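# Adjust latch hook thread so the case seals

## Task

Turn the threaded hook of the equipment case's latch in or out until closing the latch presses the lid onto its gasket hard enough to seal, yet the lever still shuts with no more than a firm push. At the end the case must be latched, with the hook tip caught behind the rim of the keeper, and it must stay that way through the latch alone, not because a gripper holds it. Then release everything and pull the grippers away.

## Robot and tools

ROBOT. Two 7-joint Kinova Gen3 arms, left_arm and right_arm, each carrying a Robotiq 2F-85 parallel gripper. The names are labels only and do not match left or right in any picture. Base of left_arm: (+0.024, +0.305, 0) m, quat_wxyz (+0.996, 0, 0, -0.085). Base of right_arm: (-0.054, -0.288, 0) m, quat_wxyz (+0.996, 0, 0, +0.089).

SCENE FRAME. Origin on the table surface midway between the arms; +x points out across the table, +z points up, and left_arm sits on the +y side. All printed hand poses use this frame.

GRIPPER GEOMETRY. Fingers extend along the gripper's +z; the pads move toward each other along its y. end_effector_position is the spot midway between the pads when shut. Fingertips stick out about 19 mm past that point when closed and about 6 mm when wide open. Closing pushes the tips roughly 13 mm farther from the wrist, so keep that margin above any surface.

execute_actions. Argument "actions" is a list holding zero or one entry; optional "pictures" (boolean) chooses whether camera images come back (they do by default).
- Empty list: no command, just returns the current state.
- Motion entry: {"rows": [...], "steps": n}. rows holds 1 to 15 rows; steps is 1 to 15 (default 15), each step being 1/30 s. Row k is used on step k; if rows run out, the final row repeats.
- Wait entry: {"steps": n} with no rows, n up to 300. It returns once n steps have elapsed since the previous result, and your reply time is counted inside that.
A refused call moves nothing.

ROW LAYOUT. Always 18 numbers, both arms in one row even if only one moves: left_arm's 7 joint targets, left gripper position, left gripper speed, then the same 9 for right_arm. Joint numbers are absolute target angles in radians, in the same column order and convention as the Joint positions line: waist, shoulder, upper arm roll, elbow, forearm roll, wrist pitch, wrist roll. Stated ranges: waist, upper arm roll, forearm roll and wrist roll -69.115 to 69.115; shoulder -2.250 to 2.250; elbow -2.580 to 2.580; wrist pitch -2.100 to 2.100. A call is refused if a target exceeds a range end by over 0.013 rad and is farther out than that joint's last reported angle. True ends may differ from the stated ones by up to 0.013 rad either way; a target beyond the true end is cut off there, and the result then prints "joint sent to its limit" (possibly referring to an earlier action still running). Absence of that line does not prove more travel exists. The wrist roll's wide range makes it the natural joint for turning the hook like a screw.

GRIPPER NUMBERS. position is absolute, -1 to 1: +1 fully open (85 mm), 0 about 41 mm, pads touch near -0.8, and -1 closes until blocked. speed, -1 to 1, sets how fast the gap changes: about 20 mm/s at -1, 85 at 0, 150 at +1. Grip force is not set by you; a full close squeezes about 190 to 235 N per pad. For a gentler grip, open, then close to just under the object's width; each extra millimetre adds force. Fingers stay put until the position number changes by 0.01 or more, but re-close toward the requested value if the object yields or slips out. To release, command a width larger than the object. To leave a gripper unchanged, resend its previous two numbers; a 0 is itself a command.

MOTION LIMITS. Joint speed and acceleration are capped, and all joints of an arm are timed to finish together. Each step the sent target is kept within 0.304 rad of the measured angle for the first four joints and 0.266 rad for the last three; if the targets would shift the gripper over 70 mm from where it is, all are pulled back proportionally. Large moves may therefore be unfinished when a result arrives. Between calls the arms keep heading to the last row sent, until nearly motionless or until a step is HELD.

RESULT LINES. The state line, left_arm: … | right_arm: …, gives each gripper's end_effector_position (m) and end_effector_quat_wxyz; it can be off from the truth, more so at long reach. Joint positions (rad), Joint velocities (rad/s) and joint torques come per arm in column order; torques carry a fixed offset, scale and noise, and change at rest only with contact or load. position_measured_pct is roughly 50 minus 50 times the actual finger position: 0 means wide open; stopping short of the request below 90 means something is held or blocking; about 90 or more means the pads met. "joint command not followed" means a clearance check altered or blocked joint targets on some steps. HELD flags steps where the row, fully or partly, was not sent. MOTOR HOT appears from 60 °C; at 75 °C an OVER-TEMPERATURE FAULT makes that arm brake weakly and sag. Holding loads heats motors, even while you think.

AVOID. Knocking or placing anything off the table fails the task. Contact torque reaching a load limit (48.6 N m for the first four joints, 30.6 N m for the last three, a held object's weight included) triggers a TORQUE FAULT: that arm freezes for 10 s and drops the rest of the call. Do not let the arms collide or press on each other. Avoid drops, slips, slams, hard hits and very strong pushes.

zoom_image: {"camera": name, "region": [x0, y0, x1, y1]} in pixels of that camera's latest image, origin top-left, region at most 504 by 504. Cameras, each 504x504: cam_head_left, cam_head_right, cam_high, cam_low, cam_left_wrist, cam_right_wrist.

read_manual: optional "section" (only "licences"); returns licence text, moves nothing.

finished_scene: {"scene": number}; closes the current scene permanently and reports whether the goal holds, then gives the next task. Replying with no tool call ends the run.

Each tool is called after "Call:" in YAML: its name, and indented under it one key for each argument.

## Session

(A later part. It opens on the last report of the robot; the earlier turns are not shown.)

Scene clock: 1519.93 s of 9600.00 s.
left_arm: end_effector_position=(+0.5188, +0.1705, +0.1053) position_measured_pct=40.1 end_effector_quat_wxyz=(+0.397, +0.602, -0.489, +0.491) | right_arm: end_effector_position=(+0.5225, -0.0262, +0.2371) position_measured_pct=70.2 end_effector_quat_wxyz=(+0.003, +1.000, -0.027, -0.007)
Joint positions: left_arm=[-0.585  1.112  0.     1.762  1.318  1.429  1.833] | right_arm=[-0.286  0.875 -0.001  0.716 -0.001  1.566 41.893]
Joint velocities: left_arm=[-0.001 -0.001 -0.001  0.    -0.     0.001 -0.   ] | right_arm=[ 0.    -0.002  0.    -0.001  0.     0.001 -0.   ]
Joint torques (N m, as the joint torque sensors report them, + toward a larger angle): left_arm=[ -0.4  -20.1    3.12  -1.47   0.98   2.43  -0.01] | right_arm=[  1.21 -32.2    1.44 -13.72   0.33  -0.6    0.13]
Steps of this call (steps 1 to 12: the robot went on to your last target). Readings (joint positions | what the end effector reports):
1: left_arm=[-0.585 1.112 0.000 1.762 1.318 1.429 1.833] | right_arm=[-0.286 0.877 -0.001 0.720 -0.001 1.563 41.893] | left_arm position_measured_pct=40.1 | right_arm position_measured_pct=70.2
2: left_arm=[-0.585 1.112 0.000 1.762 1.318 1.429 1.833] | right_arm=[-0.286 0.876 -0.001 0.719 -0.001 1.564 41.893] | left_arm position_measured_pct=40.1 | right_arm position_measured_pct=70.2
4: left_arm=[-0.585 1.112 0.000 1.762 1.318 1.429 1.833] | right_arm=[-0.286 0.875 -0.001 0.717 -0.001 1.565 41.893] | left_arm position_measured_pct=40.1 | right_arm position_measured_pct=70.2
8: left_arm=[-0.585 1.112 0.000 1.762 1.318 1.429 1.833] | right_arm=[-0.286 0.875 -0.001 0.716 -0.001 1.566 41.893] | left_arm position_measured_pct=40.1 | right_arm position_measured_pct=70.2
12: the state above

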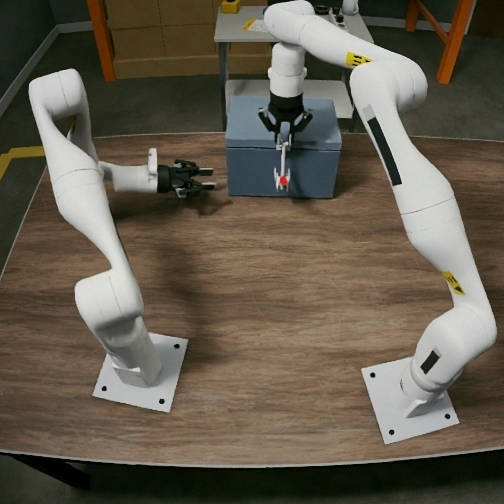

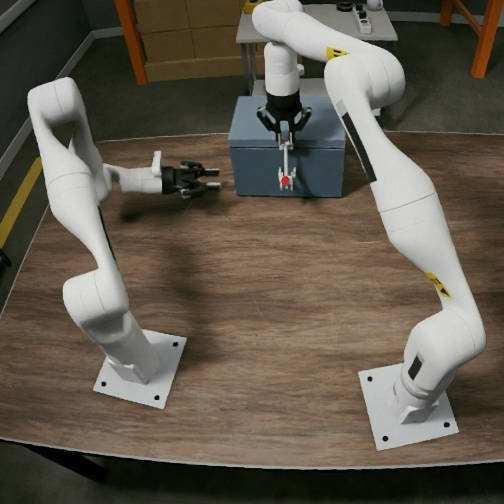

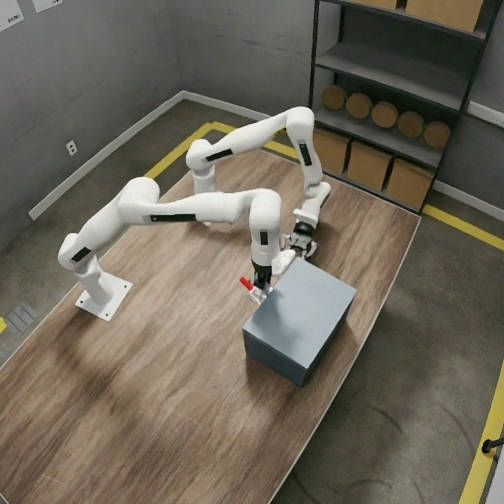

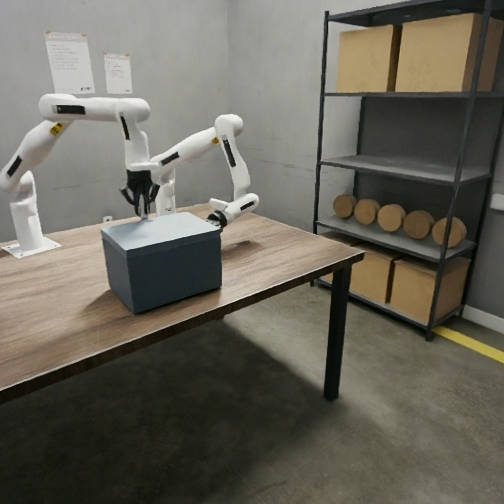

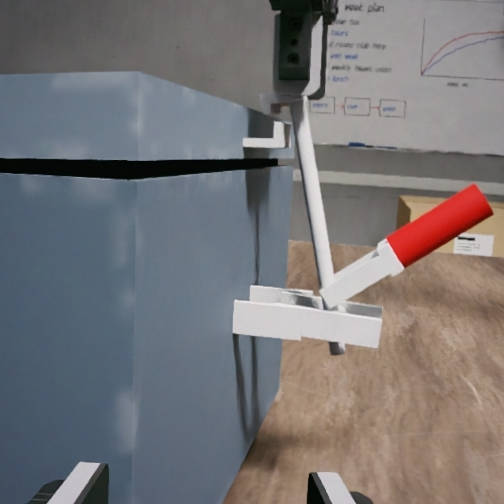

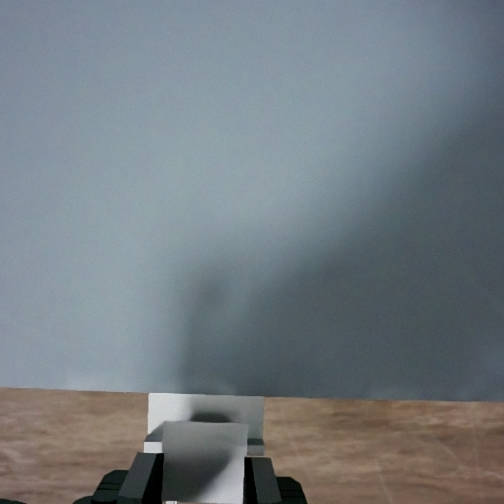

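Call:
execute_actions:
  actions:
    - {"rows":[[-0.585,1.112,0,1.762,1.318,1.429,1.833,0.2,0,-0.2848,0.866,0,0.7154,0,1.56,41.893,-0.44,-0.8],[-0.585,1.112,0,1.762,1.318,1.429,1.833,0.2,0,-0.2848,0.866,0,0.7194,0,1.556,41.893,-0.44,-0.8],[-0.585,1.112,0,1.762,1.318,1.429,1.833,0.2,0,-0.2848,0.866,0,0.7234,0,1.552,41.893,-0.44,-0.8],[-0.585,1.112,0,1.762,1.318,1.429,1.833,0.2,0,-0.2848,0.866,0,0.7274,0,1.548,41.893,-0.44,-0.8],[-0.585,1.112,0,1.762,1.318,1.429,1.833,0.2,0,-0.2848,0.866,0,0.7314,0,1.544,41.893,-0.44,-0.8]],"steps":15}

Call:
zoom_image:
  camera: "cam_left_wrist"
  region: [220, 60, 340, 180]

Scene clock: 1531.40 s of 9600.00 s.
left_arm: end_effector_position=(+0.5188, +0.1705, +0.1053) position_measured_pct=40.1 end_effector_quat_wxyz=(+0.397, +0.602, -0.489, +0.491) | right_arm: end_effector_position=(+0.5245, -0.0264, +0.2361) position_measured_pct=70.2 end_effector_quat_wxyz=(+0.000, +1.000, -0.027, -0.002)
Joint positions: left_arm=[-0.585  1.112  0.     1.762  1.318  1.429  1.833] | right_arm=[-0.285  0.868 -0.001  0.732 -0.001  1.545 41.893]
Joint velocities: left_arm=[ 0.    -0.     0.001  0.     0.     0.001  0.001] | right_arm=[ 0.    -0.     0.     0.002 -0.    -0.001 -0.   ]
Joint torques (N m, as the joint torque sensors report them, + toward a larger angle): left_arm=[ -0.29 -20.13   3.12  -1.68   1.12   2.53   0.18] | right_arm=[  0.29 -26.22   0.69 -10.79   0.2   -0.22   0.26]
Steps of this call (steps 1 to 15: the robot went on to your last target; steps 16 to 329: nothing new was sent; steps 330 to 344: all 15 steps of this action). Readings (joint positions | what the end effector reports):
330: left_arm=[-0.585 1.112 0.000 1.762 1.318 1.429 1.833] | right_arm=[-0.286 0.874 -0.001 0.717 -0.001 1.565 41.893] | left_arm position_measured_pct=40.1 | right_arm position_measured_pct=70.2
331: left_arm=[-0.585 1.112 0.000 1.762 1.318 1.429 1.833] | right_arm=[-0.286 0.874 -0.001 0.718 -0.001 1.564 41.893] | left_arm position_measured_pct=40.1 | right_arm position_measured_pct=70.2
333: left_arm=[-0.585 1.112 0.000 1.762 1.318 1.429 1.833] | right_arm=[-0.286 0.873 -0.001 0.722 -0.001 1.558 41.893] | left_arm position_measured_pct=40.1 | right_arm position_measured_pct=70.2
337: left_arm=[-0.585 1.112 0.000 1.762 1.318 1.429 1.833] | right_arm=[-0.286 0.869 -0.000 0.730 -0.000 1.547 41.893] | left_arm position_measured_pct=40.1 | right_arm position_measured_pct=70.2
344: the state above

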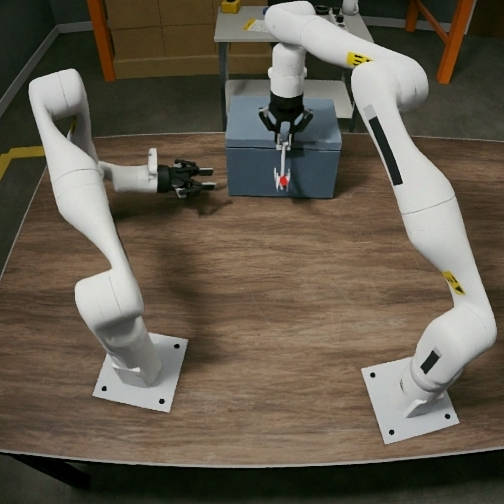

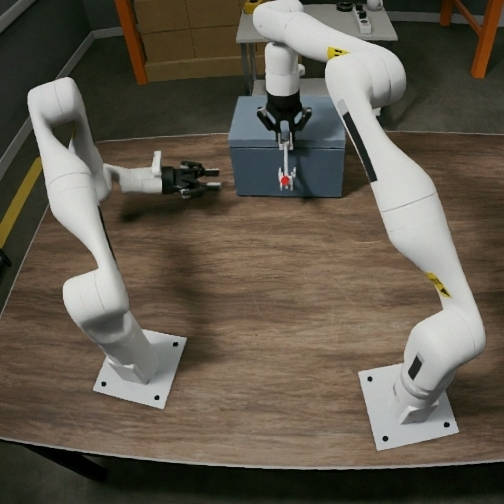

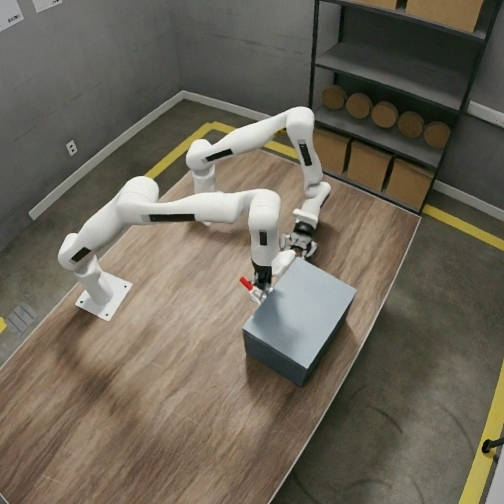

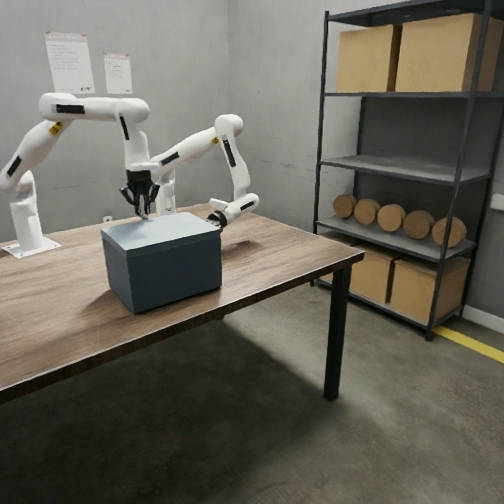

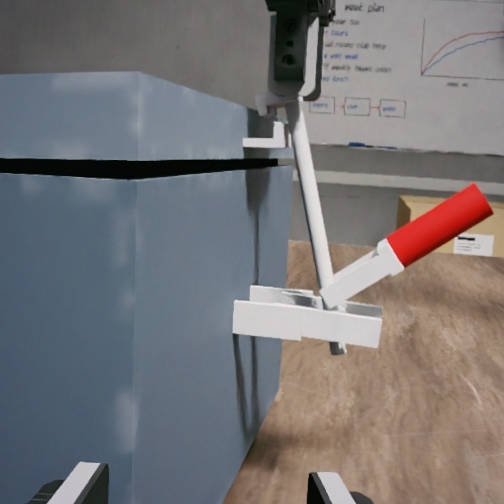

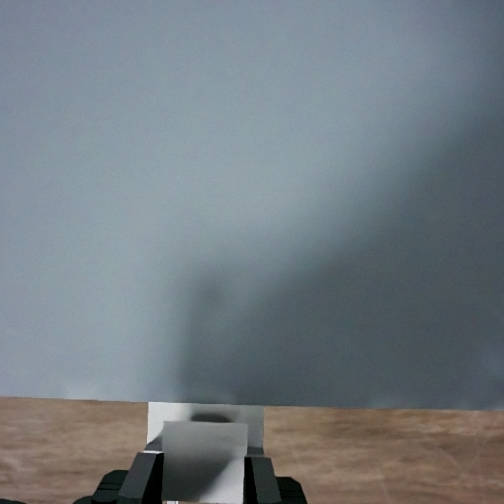

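Region (220, 60, 340, 180) of cam_left_wrist's 504x504 image, scaled by 4.200.

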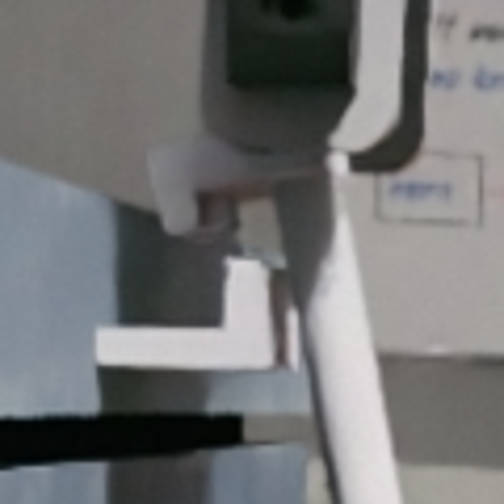

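Call:
execute_actions:
  actions:
    - {"rows":[[-0.585,1.112,0,1.762,1.318,1.429,1.833,0.2,0,-0.2867,0.8591,0,0.744,0,1.5383,41.891,-0.44,-0.8],[-0.585,1.112,0,1.762,1.318,1.429,1.833,0.2,0,-0.2887,0.8522,0,0.7566,0,1.5327,41.889,-0.44,-0.8],[-0.585,1.112,0,1.762,1.318,1.429,1.833,0.2,0,-0.2906,0.8453,0,0.7692,0,1.527,41.887,-0.44,-0.8],[-0.585,1.112,0,1.762,1.318,1.429,1.833,0.2,0,-0.2925,0.8384,0,0.7817,0,1.5213,41.885,-0.44,-0.8],[-0.585,1.112,0,1.762,1.318,1.429,1.833,0.2,0,-0.2944,0.8315,0,0.7943,0,1.5157,41.883,-0.44,-0.8],[-0.585,1.112,0,1.762,1.318,1.429,1.833,0.2,0,-0.2964,0.8246,0,0.8069,0,1.51,41.8815,-0.44,-0.8],[-0.585,1.112,0,1.762,1.318,1.429,1.833,0.2,0,-0.2983,0.8177,0,0.8195,0,1.5043,41.88,-0.44,-0.8],[-0.585,1.112,0,1.762,1.318,1.429,1.833,0.2,0,-0.3002,0.8108,0,0.8321,0,1.4987,41.878,-0.44,-0.8],[-0.585,1.112,0,1.762,1.318,1.429,1.833,0.2,0,-0.3021,0.8039,0,0.8447,0,1.493,41.876,-0.44,-0.8],[-0.585,1.112,0,1.762,1.318,1.429,1.833,0.2,0,-0.3041,0.797,0,0.8572,0,1.4873,41.874,-0.44,-0.8],[-0.585,1.112,0,1.762,1.318,1.429,1.833,0.2,0,-0.306,0.7901,0,0.8698,0,1.4817,41.872,-0.44,-0.8],[-0.585,1.112,0,1.762,1.318,1.429,1.833,0.2,0,-0.3079,0.7832,0,0.8824,0,1.476,41.87,-0.44,-0.8]],"steps":15}
  pictures: false

Call:
execute_actions:
  actions:
    - {"steps":10}

Scene clock: 1549.07 s of 9600.00 s.
left_arm: end_effector_position=(+0.5188, +0.1705, +0.1053) position_measured_pct=40.1 end_effector_quat_wxyz=(+0.397, +0.602, -0.489, +0.491) | right_arm: end_effector_position=(+0.4997, -0.0253, +0.2398) position_measured_pct=70.2 end_effector_quat_wxyz=(+0.001, +1.000, -0.028, -0.001)
Joint positions: left_arm=[-0.585  1.112  0.     1.762  1.318  1.429  1.833] | right_arm=[-0.306  0.794 -0.     0.869 -0.     1.482 41.872]
Joint velocities: left_arm=[-0.001 -0.    -0.001 -0.     0.    -0.001  0.001] | right_arm=[-0.028 -0.105 -0.002  0.202 -0.001 -0.097 -0.034]
Joint torques (N m, as the joint torque sensors report them, + toward a larger angle): left_arm=[ -0.09 -20.17   2.83  -1.56   1.02   2.56  -0.09] | right_arm=[  0.34 -24.5    0.12  -9.87  -0.25   0.28  -0.04]
Steps of this call (steps 1 to 15: the robot went on to your last target; steps 16 to 515: nothing new was sent; steps 516 to 530: all 15 steps of this action). Readings (joint positions | what the end effector reports):
516: left_arm=[-0.585 1.112 0.000 1.762 1.318 1.429 1.833] | right_arm=[-0.286 0.867 -0.000 0.734 -0.001 1.544 41.893] | left_arm position_measured_pct=40.1 | right_arm position_measured_pct=70.2
517: left_arm=[-0.585 1.112 0.000 1.762 1.318 1.429 1.833] | right_arm=[-0.286 0.865 -0.000 0.738 -0.001 1.542 41.892] | left_arm position_measured_pct=40.1 | right_arm position_measured_pct=70.2
519: left_arm=[-0.585 1.112 0.000 1.762 1.318 1.429 1.833] | right_arm=[-0.288 0.857 -0.000 0.752 -0.000 1.537 41.890] | left_arm position_measured_pct=40.1 | right_arm position_measured_pct=70.2
523: left_arm=[-0.585 1.112 0.000 1.762 1.318 1.429 1.833] | right_arm=[-0.294 0.835 -0.000 0.791 0.000 1.518 41.884] | left_arm position_measured_pct=40.1 | right_arm position_measured_pct=70.2
530: the state above

Scene clock: 1549.40 s of 9600.00 s.
left_arm: end_effector_position=(+0.5188, +0.1705, +0.1053) position_measured_pct=40.1 end_effector_quat_wxyz=(+0.397, +0.602, -0.489, +0.491) | right_arm: end_effector_position=(+0.4969, -0.0252, +0.2400) position_measured_pct=70.2 end_effector_quat_wxyz=(+0.001, +1.000, -0.028, -0.001)
Joint positions: left_arm=[-0.585  1.112  0.     1.762  1.318  1.429  1.833] | right_arm=[-0.308  0.786 -0.     0.883 -0.     1.475 41.87 ]
Joint velocities: left_arm=[-0.     0.002  0.001 -0.     0.     0.    -0.001] | right_arm=[ 0.001 -0.002 -0.     0.003  0.    -0.001 -0.   ]
Joint torques (N m, as the joint torque sensors report them, + toward a larger angle): left_arm=[ -0.54 -20.08   3.11  -1.37   1.07   2.62   0.08] | right_arm=[  0.31 -25.69   0.4  -10.03  -0.19   0.18   0.11]
Steps of this call (steps 1 to 10: the robot went on to your last target). Readings (joint positions | what the end effector reports):
1: left_arm=[-0.585 1.112 0.000 1.762 1.318 1.429 1.833] | right_arm=[-0.307 0.791 -0.000 0.874 -0.000 1.479 41.871] | left_arm position_measured_pct=40.1 | right_arm position_measured_pct=70.2
2: left_arm=[-0.585 1.112 0.000 1.762 1.318 1.429 1.833] | right_arm=[-0.307 0.789 -0.000 0.877 -0.000 1.478 41.871] | left_arm position_measured_pct=40.1 | right_arm position_measured_pct=70.2
4: left_arm=[-0.585 1.112 0.000 1.762 1.318 1.429 1.833] | right_arm=[-0.307 0.787 -0.000 0.881 -0.000 1.476 41.870] | left_arm position_measured_pct=40.1 | right_arm position_measured_pct=70.2
8: left_arm=[-0.585 1.112 0.000 1.762 1.318 1.429 1.833] | right_arm=[-0.308 0.786 -0.000 0.883 -0.000 1.476 41.870] | left_arm position_measured_pct=40.1 | right_arm position_measured_pct=70.2
10: the state above

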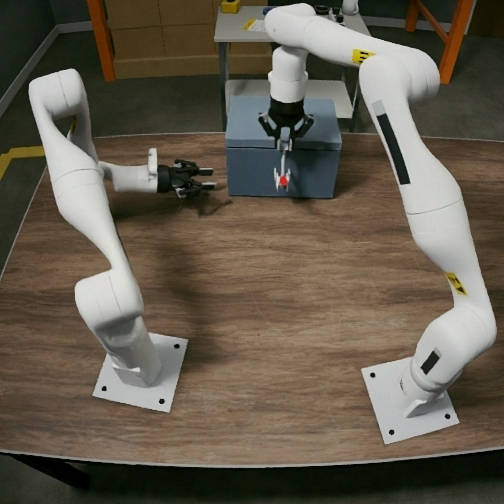

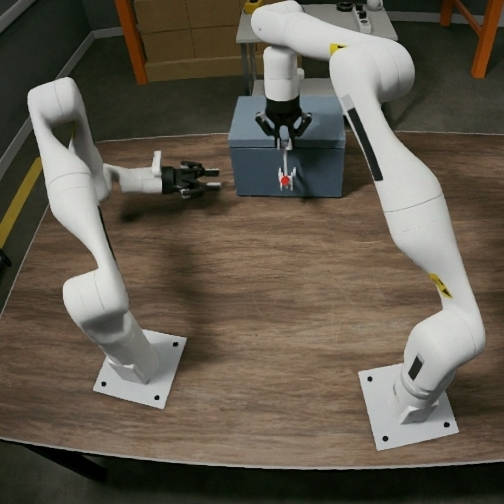

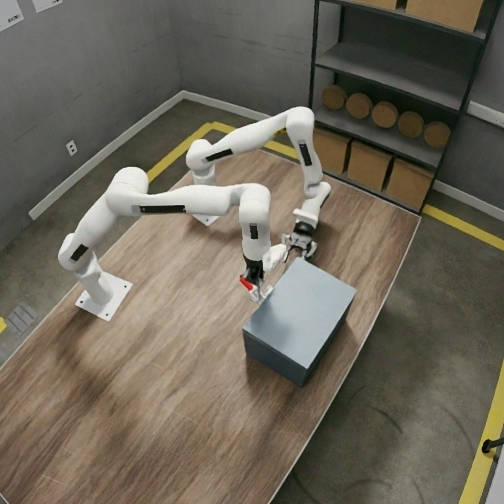

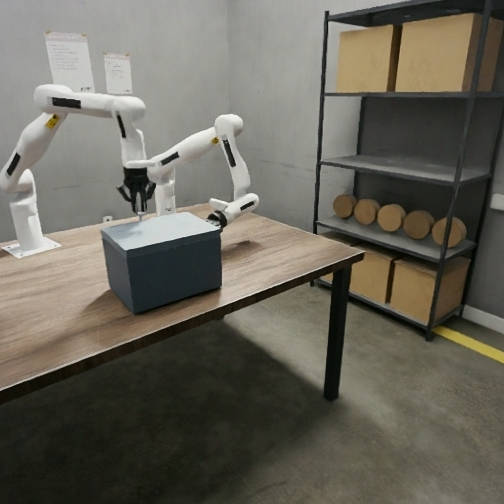

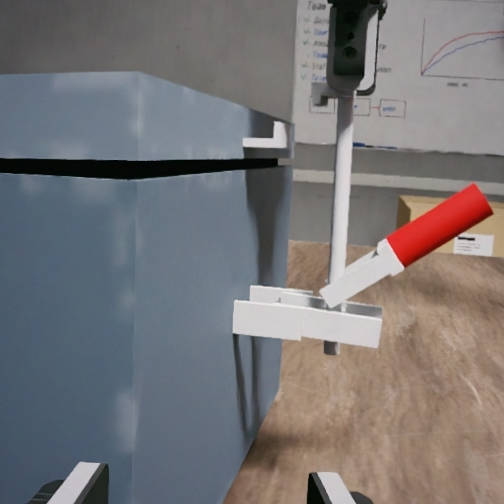

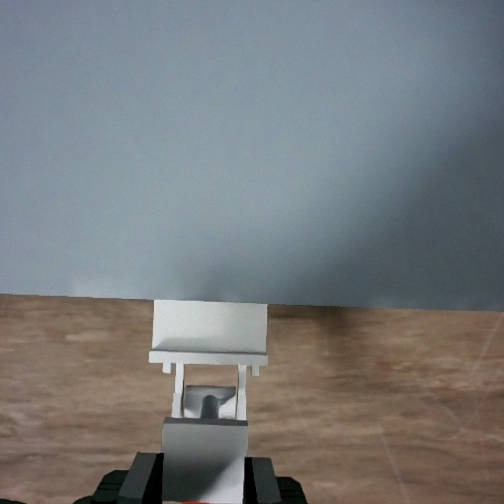

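Call:
execute_actions:
  actions:
    - {"rows":[[-0.585,1.112,0,1.762,1.318,1.429,1.833,0.2,0,-0.3079,0.7832,0,0.8861,0,1.4722,35.587,-0.44,-0.8]],"steps":15}
  pictures: false

Call:
execute_actions:
  actions:
    - {"steps":153}

Scene clock: 1557.10 s of 9600.00 s.
left_arm: end_effector_position=(+0.5188, +0.1705, +0.1053) position_measured_pct=40.1 end_effector_quat_wxyz=(+0.397, +0.602, -0.489, +0.491) | right_arm: end_effector_position=(+0.4967, -0.0244, +0.2398) position_measured_pct=70.2 end_effector_quat_wxyz=(-0.000, +0.961, -0.276, -0.001)
Joint positions: left_arm=[-0.585  1.112  0.     1.762  1.318  1.429  1.833] | right_arm=[-0.309  0.785 -0.001  0.886 -0.001  1.472 41.364]
Joint velocities: left_arm=[-0.     0.002 -0.001 -0.    -0.    -0.     0.   ] | right_arm=[-0.005 -0.    -0.002  0.001 -0.002 -0.002 -1.216]
Joint torques (N m, as the joint torque sensors report them, + toward a larger angle): left_arm=[ -0.63 -19.91   2.82  -1.64   1.04   2.29   0.2 ] | right_arm=[  0.41 -24.74   0.6   -9.46  -0.02   0.6   -0.13]
Steps of this call (steps 1 to 30: the robot went on to your last target; steps 31 to 216: nothing new was sent; steps 217 to 231: all 15 steps of this action). Readings (joint positions | what the end effector reports):
217: left_arm=[-0.585 1.112 0.000 1.762 1.318 1.429 1.833] | right_arm=[-0.308 0.786 -0.000 0.883 -0.000 1.475 41.869] | left_arm position_measured_pct=40.1 | right_arm position_measured_pct=70.2
218: left_arm=[-0.585 1.112 0.000 1.762 1.318 1.429 1.833] | right_arm=[-0.308 0.786 -0.000 0.884 -0.000 1.475 41.859] | left_arm position_measured_pct=40.1 | right_arm position_measured_pct=70.2
220: left_arm=[-0.585 1.112 0.000 1.762 1.318 1.429 1.833] | right_arm=[-0.308 0.786 -0.000 0.884 -0.000 1.475 41.809] | left_arm position_measured_pct=40.1 | right_arm position_measured_pct=70.2
224: left_arm=[-0.585 1.112 0.000 1.762 1.318 1.429 1.833] | right_arm=[-0.308 0.785 -0.000 0.885 -0.000 1.473 41.649] | left_arm position_measured_pct=40.1 | right_arm position_measured_pct=70.2
231: the state above

Scene clock: 1562.20 s of 9600.00 s.
left_arm: end_effector_position=(+0.5188, +0.1705, +0.1053) position_measured_pct=40.1 end_effector_quat_wxyz=(+0.397, +0.602, -0.489, +0.491) | right_arm: end_effector_position=(+0.4966, -0.0252, +0.2388) position_measured_pct=70.2 end_effector_quat_wxyz=(+0.001, +1.000, -0.027, -0.001)
Joint positions: left_arm=[-0.585  1.112  0.     1.762  1.318  1.429  1.833] | right_arm=[-0.308  0.786 -0.     0.887 -0.     1.472 35.587]
Joint velocities: left_arm=[ 0.     0.001 -0.     0.     0.001  0.001  0.   ] | right_arm=[ 0.001  0.001  0.001  0.    -0.     0.001 -0.001]
Joint torques (N m, as the joint torque sensors report them, + toward a larger angle): left_arm=[ -0.2  -19.93   2.91  -1.65   0.88   2.39   0.11] | right_arm=[ -0.01 -25.77   0.6  -10.12  -0.33   0.17   0.28]
Steps of this call (steps 1 to 153: the robot went on to your last target). Readings (joint positions | what the end effector reports):
1: left_arm=[-0.585 1.112 0.000 1.762 1.318 1.429 1.833] | right_arm=[-0.309 0.785 -0.001 0.886 -0.001 1.472 41.324] | left_arm position_measured_pct=40.1 | right_arm position_measured_pct=70.2
2: left_arm=[-0.585 1.112 0.000 1.762 1.318 1.429 1.833] | right_arm=[-0.309 0.785 -0.001 0.886 -0.001 1.471 41.283] | left_arm position_measured_pct=40.1 | right_arm position_measured_pct=70.2
4: left_arm=[-0.585 1.112 0.000 1.762 1.318 1.429 1.833] | right_arm=[-0.309 0.785 -0.001 0.886 -0.001 1.471 41.202] | left_arm position_measured_pct=40.1 | right_arm position_measured_pct=70.2
8: left_arm=[-0.585 1.112 0.000 1.762 1.318 1.429 1.833] | right_arm=[-0.309 0.785 -0.001 0.886 -0.001 1.471 41.039] | left_arm position_measured_pct=40.1 | right_arm position_measured_pct=70.2
153: the state above

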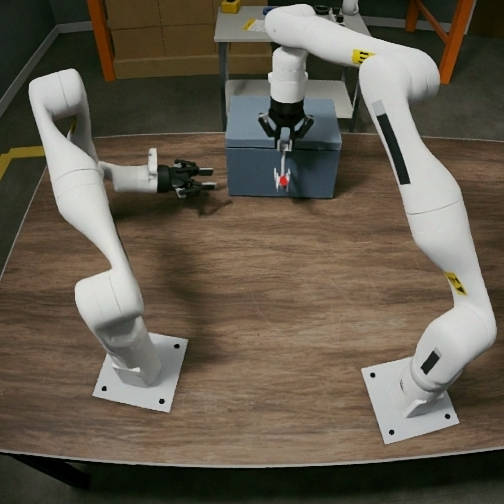

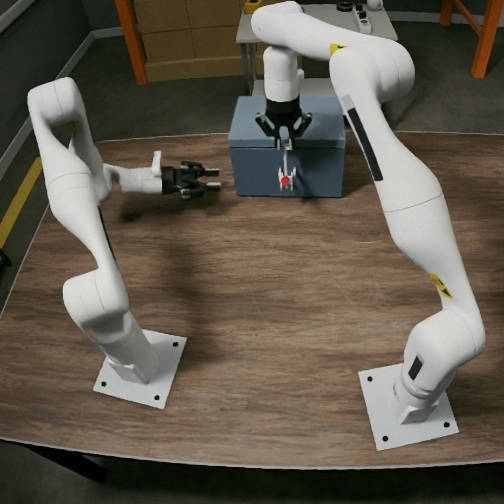

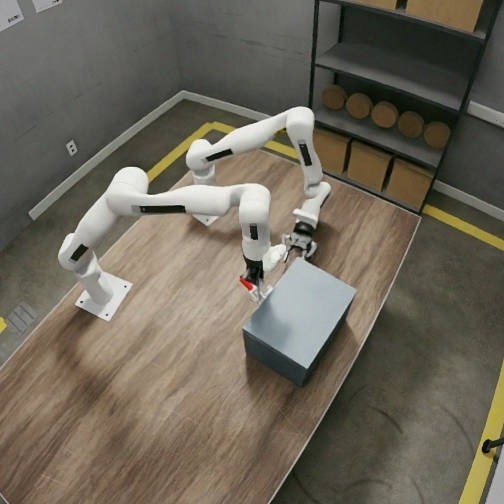

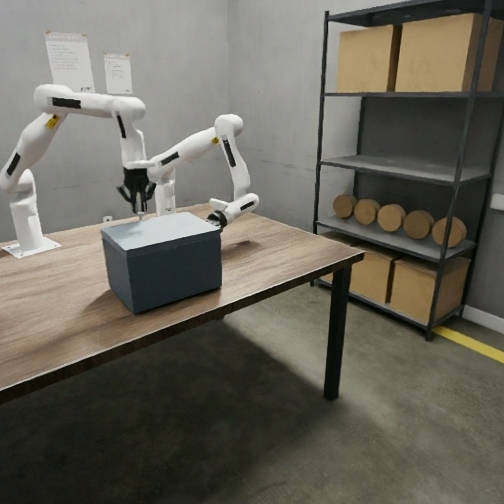

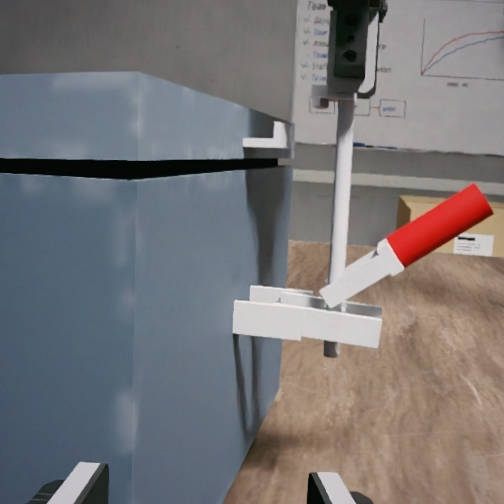

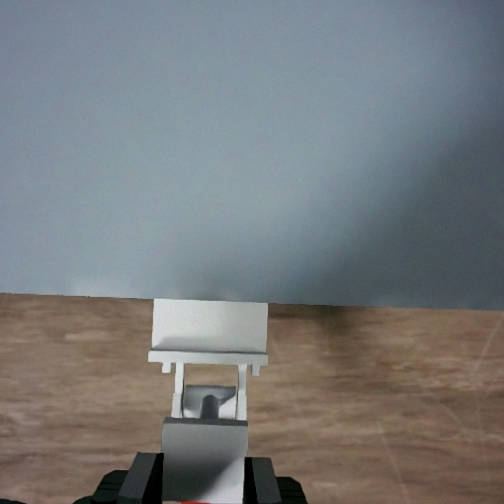

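Call:
execute_actions:
  actions:
    - {"rows":[[-0.585,1.112,0,1.762,1.318,1.429,1.833,0.2,0,-0.3058,0.7907,0,0.8718,0,1.479,35.589,-0.44,-0.8],[-0.585,1.112,0,1.762,1.318,1.429,1.833,0.2,0,-0.3038,0.7981,0,0.8576,0,1.4858,35.591,-0.44,-0.8],[-0.585,1.112,0,1.762,1.318,1.429,1.833,0.2,0,-0.3017,0.8056,0,0.8433,0,1.4927,35.593,-0.44,-0.8],[-0.585,1.112,0,1.762,1.318,1.429,1.833,0.2,0,-0.2996,0.813,0,0.8291,0,1.4995,35.595,-0.44,-0.8],[-0.585,1.112,0,1.762,1.318,1.429,1.833,0.2,0,-0.2976,0.8205,0,0.8148,0,1.5063,35.597,-0.44,-0.8],[-0.585,1.112,0,1.762,1.318,1.429,1.833,0.2,0,-0.2955,0.828,0,0.8006,0,1.5131,35.5995,-0.44,-0.8],[-0.585,1.112,0,1.762,1.318,1.429,1.833,0.2,0,-0.2934,0.8354,0,0.7863,0,1.5199,35.6016,-0.44,-0.8],[-0.585,1.112,0,1.762,1.318,1.429,1.833,0.2,0,-0.2914,0.8429,0,0.772,0,1.5267,35.6037,-0.44,-0.8],[-0.585,1.112,0,1.762,1.318,1.429,1.833,0.2,0,-0.2893,0.8503,0,0.7578,0,1.5336,35.6058,-0.44,-0.8],[-0.585,1.112,0,1.762,1.318,1.429,1.833,0.2,0,-0.2872,0.8578,0,0.7435,0,1.5404,35.608,-0.44,-0.8],[-0.585,1.112,0,1.762,1.318,1.429,1.833,0.2,0,-0.2852,0.8652,0,0.7293,0,1.5472,35.61,-0.44,-0.8],[-0.585,1.112,0,1.762,1.318,1.429,1.833,0.2,0,-0.2831,0.8727,0,0.715,0,1.554,35.612,-0.44,-0.8]],"steps":15}
  pictures: false

Call:
execute_actions:
  actions:
    - {"steps":12}

Call:
zoom_image:
  camera: "cam_left_wrist"
  region: [220, 60, 340, 180]

Scene clock: 1582.93 s of 9600.00 s.
left_arm: end_effector_position=(+0.5188, +0.1705, +0.1053) position_measured_pct=40.1 end_effector_quat_wxyz=(+0.397, +0.602, -0.489, +0.491) | right_arm: end_effector_position=(+0.5228, -0.0263, +0.2358) position_measured_pct=70.2 end_effector_quat_wxyz=(+0.001, +1.000, -0.027, -0.004)
Joint positions: left_arm=[-0.585  1.112  0.     1.762  1.318  1.429  1.833] | right_arm=[-0.286  0.867 -0.001  0.735 -0.001  1.547 35.61 ]
Joint velocities: left_arm=[-0.    -0.001  0.    -0.     0.001 -0.     0.   ] | right_arm=[ 0.029  0.131 -0.003 -0.239 -0.003  0.125  0.038]
Joint torques (N m, as the joint torque sensors report them, + toward a larger angle): left_arm=[ -0.27 -20.3    3.27  -1.22   1.01   2.67   0.08] | right_arm=[  0.83 -29.68   0.71 -11.97   0.39  -0.33  -0.13]
Steps of this call (steps 1 to 15: the robot went on to your last target; steps 16 to 607: nothing new was sent; steps 608 to 622: all 15 steps of this action). Readings (joint positions | what the end effector reports):
608: left_arm=[-0.585 1.112 0.000 1.762 1.318 1.429 1.833] | right_arm=[-0.308 0.787 -0.000 0.886 -0.000 1.472 35.587] | left_arm position_measured_pct=40.1 | right_arm position_measured_pct=70.2
609: left_arm=[-0.585 1.112 0.000 1.762 1.318 1.429 1.833] | right_arm=[-0.307 0.789 -0.000 0.881 -0.000 1.474 35.588] | left_arm position_measured_pct=40.1 | right_arm position_measured_pct=70.2
611: left_arm=[-0.585 1.112 0.000 1.762 1.318 1.429 1.833] | right_arm=[-0.305 0.797 -0.000 0.866 -0.000 1.482 35.590] | left_arm position_measured_pct=40.1 | right_arm position_measured_pct=70.2
615: left_arm=[-0.585 1.112 0.000 1.762 1.318 1.429 1.833] | right_arm=[-0.299 0.820 -0.000 0.822 -0.000 1.504 35.596] | left_arm position_measured_pct=40.1 | right_arm position_measured_pct=70.2
622: the state above

Scene clock: 1583.33 s of 9600.00 s.
left_arm: end_effector_position=(+0.5188, +0.1705, +0.1053) position_measured_pct=40.1 end_effector_quat_wxyz=(+0.397, +0.602, -0.489, +0.491) | right_arm: end_effector_position=(+0.5254, -0.0264, +0.2351) position_measured_pct=70.2 end_effector_quat_wxyz=(+0.001, +1.000, -0.027, -0.004)
Joint positions: left_arm=[-0.585  1.112  0.     1.762  1.318  1.429  1.833] | right_arm=[-0.284  0.877 -0.001  0.718 -0.001  1.556 35.612]
Joint velocities: left_arm=[ 0.001  0.    -0.001 -0.     0.    -0.    -0.   ] | right_arm=[-0.001  0.001 -0.    -0.002 -0.001  0.001  0.   ]
Joint torques (N m, as the joint torque sensors report them, + toward a larger angle): left_arm=[  0.05 -20.13   3.24  -1.87   0.98   2.53  -0.02] | right_arm=[  0.75 -28.37   0.78 -11.91   0.25  -0.86   0.32]
Steps of this call (steps 1 to 12: the robot went on to your last target). Readings (joint positions | what the end effector reports):
1: left_arm=[-0.585 1.112 0.000 1.762 1.318 1.429 1.833] | right_arm=[-0.286 0.871 -0.001 0.729 -0.001 1.550 35.611] | left_arm position_measured_pct=40.1 | right_arm position_measured_pct=70.2
2: left_arm=[-0.585 1.112 0.000 1.762 1.318 1.429 1.833] | right_arm=[-0.285 0.873 -0.001 0.725 -0.001 1.552 35.611] | left_arm position_measured_pct=40.1 | right_arm position_measured_pct=70.2
4: left_arm=[-0.585 1.112 0.000 1.762 1.318 1.429 1.833] | right_arm=[-0.285 0.875 -0.001 0.721 -0.001 1.554 35.612] | left_arm position_measured_pct=40.1 | right_arm position_measured_pct=70.2
8: left_arm=[-0.585 1.112 0.000 1.762 1.318 1.429 1.833] | right_arm=[-0.284 0.877 -0.001 0.718 -0.001 1.555 35.612] | left_arm position_measured_pct=40.1 | right_arm position_measured_pct=70.2
12: the state above

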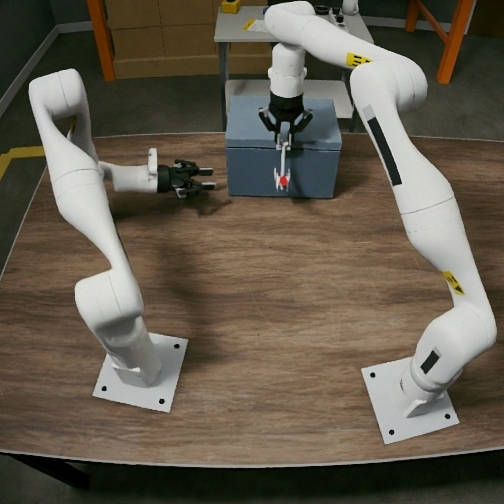

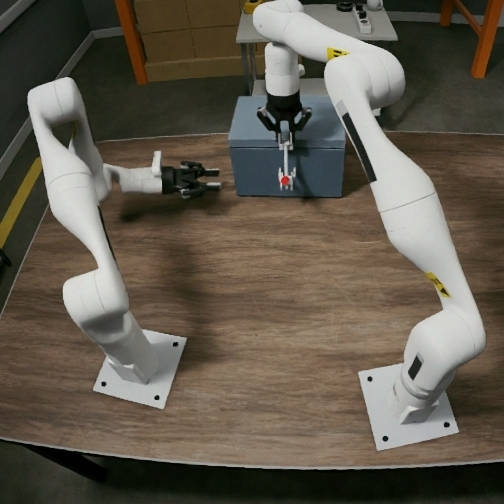

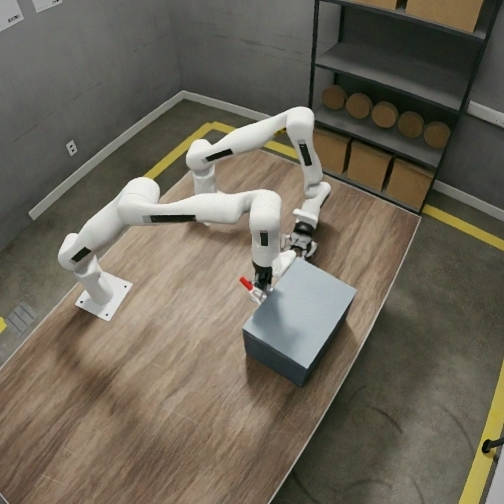

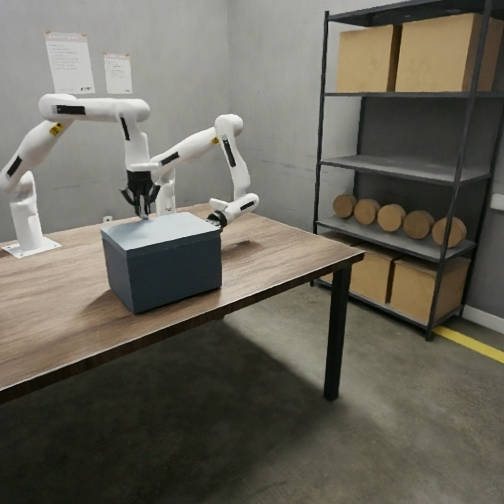

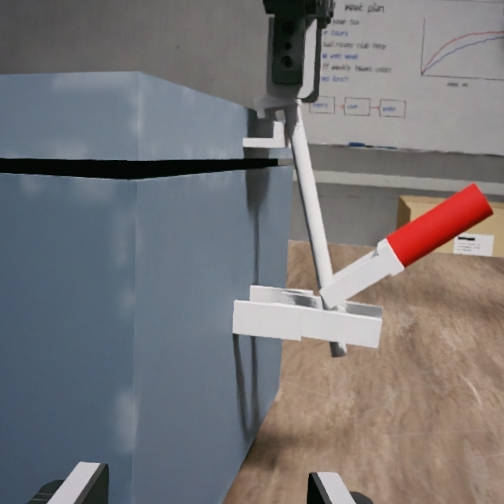

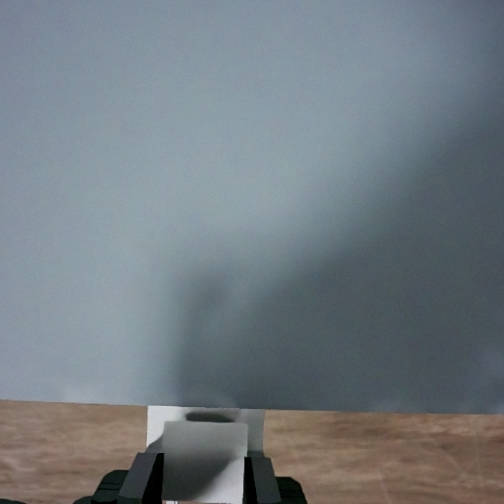

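Region (220, 60, 340, 180) of cam_left_wrist's 504x504 image, scaled by 4.200.

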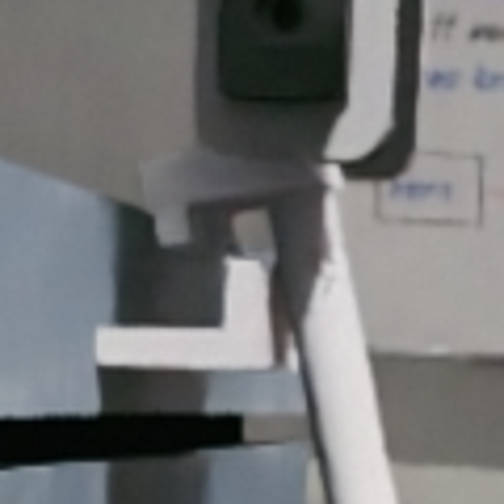

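Call:
execute_actions:
  actions:
    - {"rows":[[-0.585,1.112,0,1.762,1.318,1.429,1.833,0.2,0,-0.2831,0.8727,0,0.718,0,1.551,35.612,-0.44,-0.8],[-0.585,1.112,0,1.762,1.318,1.429,1.833,0.2,0,-0.2831,0.8727,0,0.721,0,1.548,35.612,-0.44,-0.8],[-0.585,1.112,0,1.762,1.318,1.429,1.833,0.2,0,-0.2831,0.8727,0,0.724,0,1.545,35.612,-0.44,-0.8],[-0.585,1.112,0,1.762,1.318,1.429,1.833,0.2,0,-0.2831,0.8727,0,0.727,0,1.542,35.612,-0.44,-0.8],[-0.585,1.112,0,1.762,1.318,1.429,1.833,0.2,0,-0.2831,0.8727,0,0.73,0,1.539,35.612,-0.44,-0.8],[-0.585,1.112,0,1.762,1.318,1.429,1.833,0.2,0,-0.2831,0.8727,0,0.733,0,1.536,35.612,-0.44,-0.8],[-0.585,1.112,0,1.762,1.318,1.429,1.833,0.2,0,-0.2831,0.8727,0,0.735,0,1.534,35.612,-0.44,-0.8]],"steps":15}

Call:
zoom_image:
  camera: "cam_left_wrist"
  region: [220, 60, 340, 180]

Scene clock: 1599.73 s of 9600.00 s.
left_arm: end_effector_position=(+0.5188, +0.1705, +0.1053) position_measured_pct=40.1 end_effector_quat_wxyz=(+0.397, +0.602, -0.489, +0.491) | right_arm: end_effector_position=(+0.5254, -0.0264, +0.2345) position_measured_pct=70.2 end_effector_quat_wxyz=(-0.000, +1.000, -0.027, -0.001)
Joint positions: left_arm=[-0.585  1.112  0.     1.762  1.318  1.429  1.833] | right_arm=[-0.284  0.869 -0.001  0.735 -0.001  1.539 35.612]
Joint velocities: left_arm=[ 0.     0.003 -0.001  0.    -0.    -0.     0.001] | right_arm=[ 0.001 -0.002  0.     0.004 -0.    -0.003  0.   ]
Joint torques (N m, as the joint torque sensors report them, + toward a larger angle): left_arm=[ -0.38 -20.01   2.94  -1.97   1.14   2.36   0.24] | right_arm=[  0.62 -22.08   1.07  -9.88   0.44  -2.36   0.34]
Steps of this call (steps 1 to 30: the robot went on to your last target; steps 31 to 477: nothing new was sent; steps 478 to 492: all 15 steps of this action). Readings (joint positions | what the end effector reports):
478: left_arm=[-0.585 1.112 0.000 1.762 1.318 1.429 1.833] | right_arm=[-0.284 0.877 -0.001 0.718 -0.001 1.555 35.612] | left_arm position_measured_pct=40.1 | right_arm position_measured_pct=70.2
479: left_arm=[-0.585 1.112 0.000 1.762 1.318 1.429 1.833] | right_arm=[-0.284 0.876 -0.001 0.719 -0.001 1.554 35.612] | left_arm position_measured_pct=40.1 | right_arm position_measured_pct=70.2
481: left_arm=[-0.585 1.112 0.000 1.762 1.318 1.429 1.833] | right_arm=[-0.284 0.875 -0.001 0.722 -0.001 1.551 35.612] | left_arm position_measured_pct=40.1 | right_arm position_measured_pct=70.2
485: left_arm=[-0.585 1.112 0.000 1.762 1.318 1.429 1.833] | right_arm=[-0.284 0.871 -0.001 0.731 -0.001 1.543 35.612] | left_arm position_measured_pct=40.1 | right_arm position_measured_pct=70.2
492: the state above

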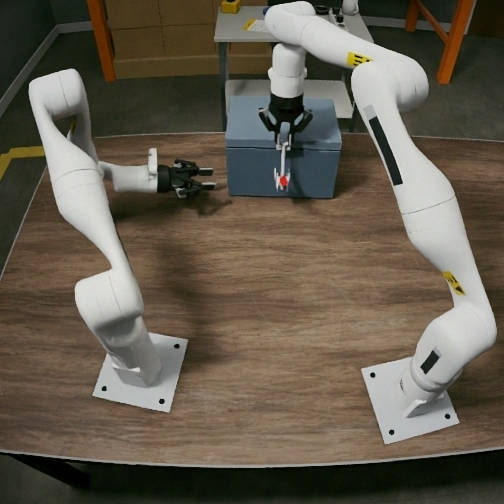

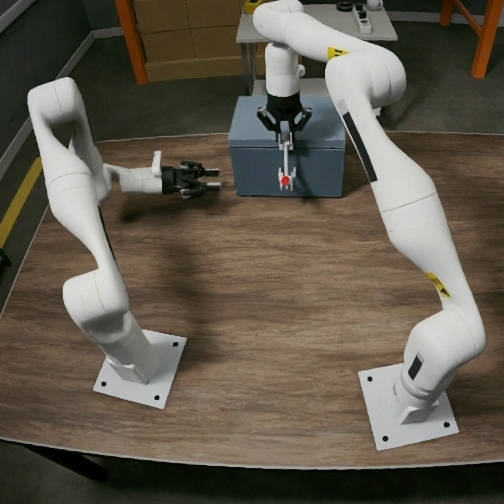

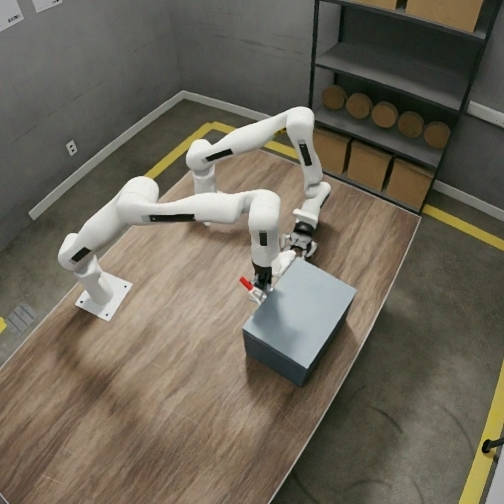

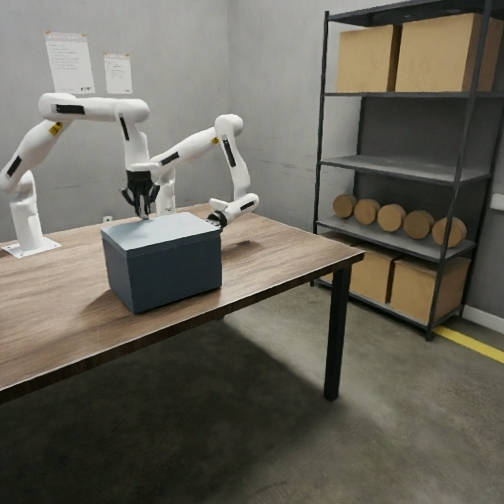

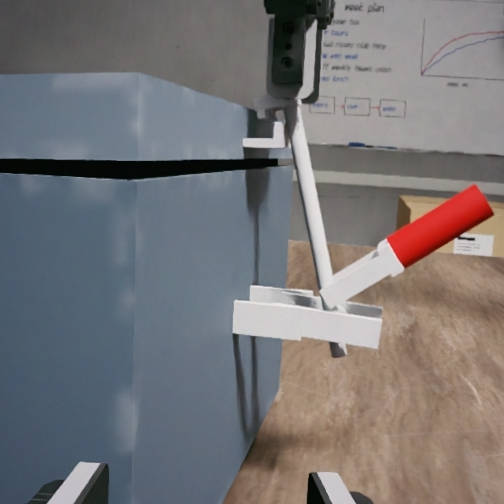

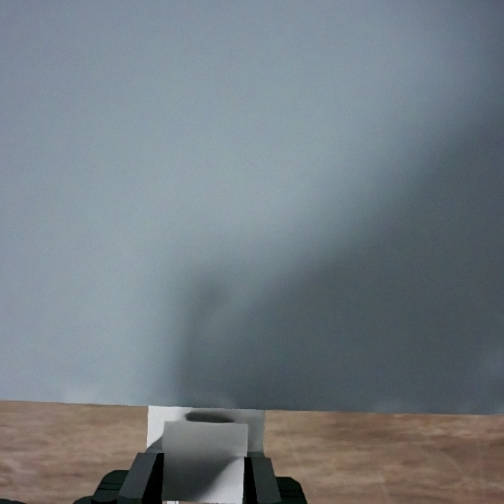

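Region (220, 60, 340, 180) of cam_left_wrist's 504x504 image, scaled by 4.200.

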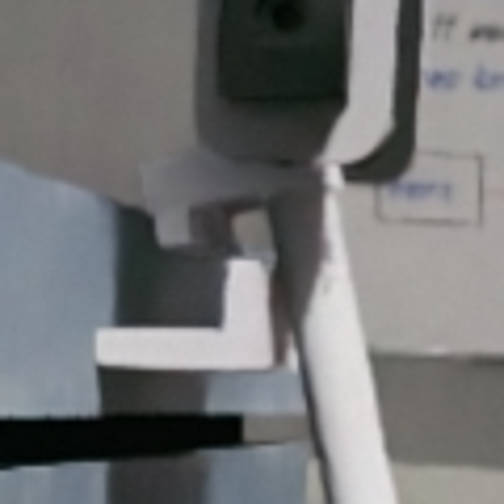

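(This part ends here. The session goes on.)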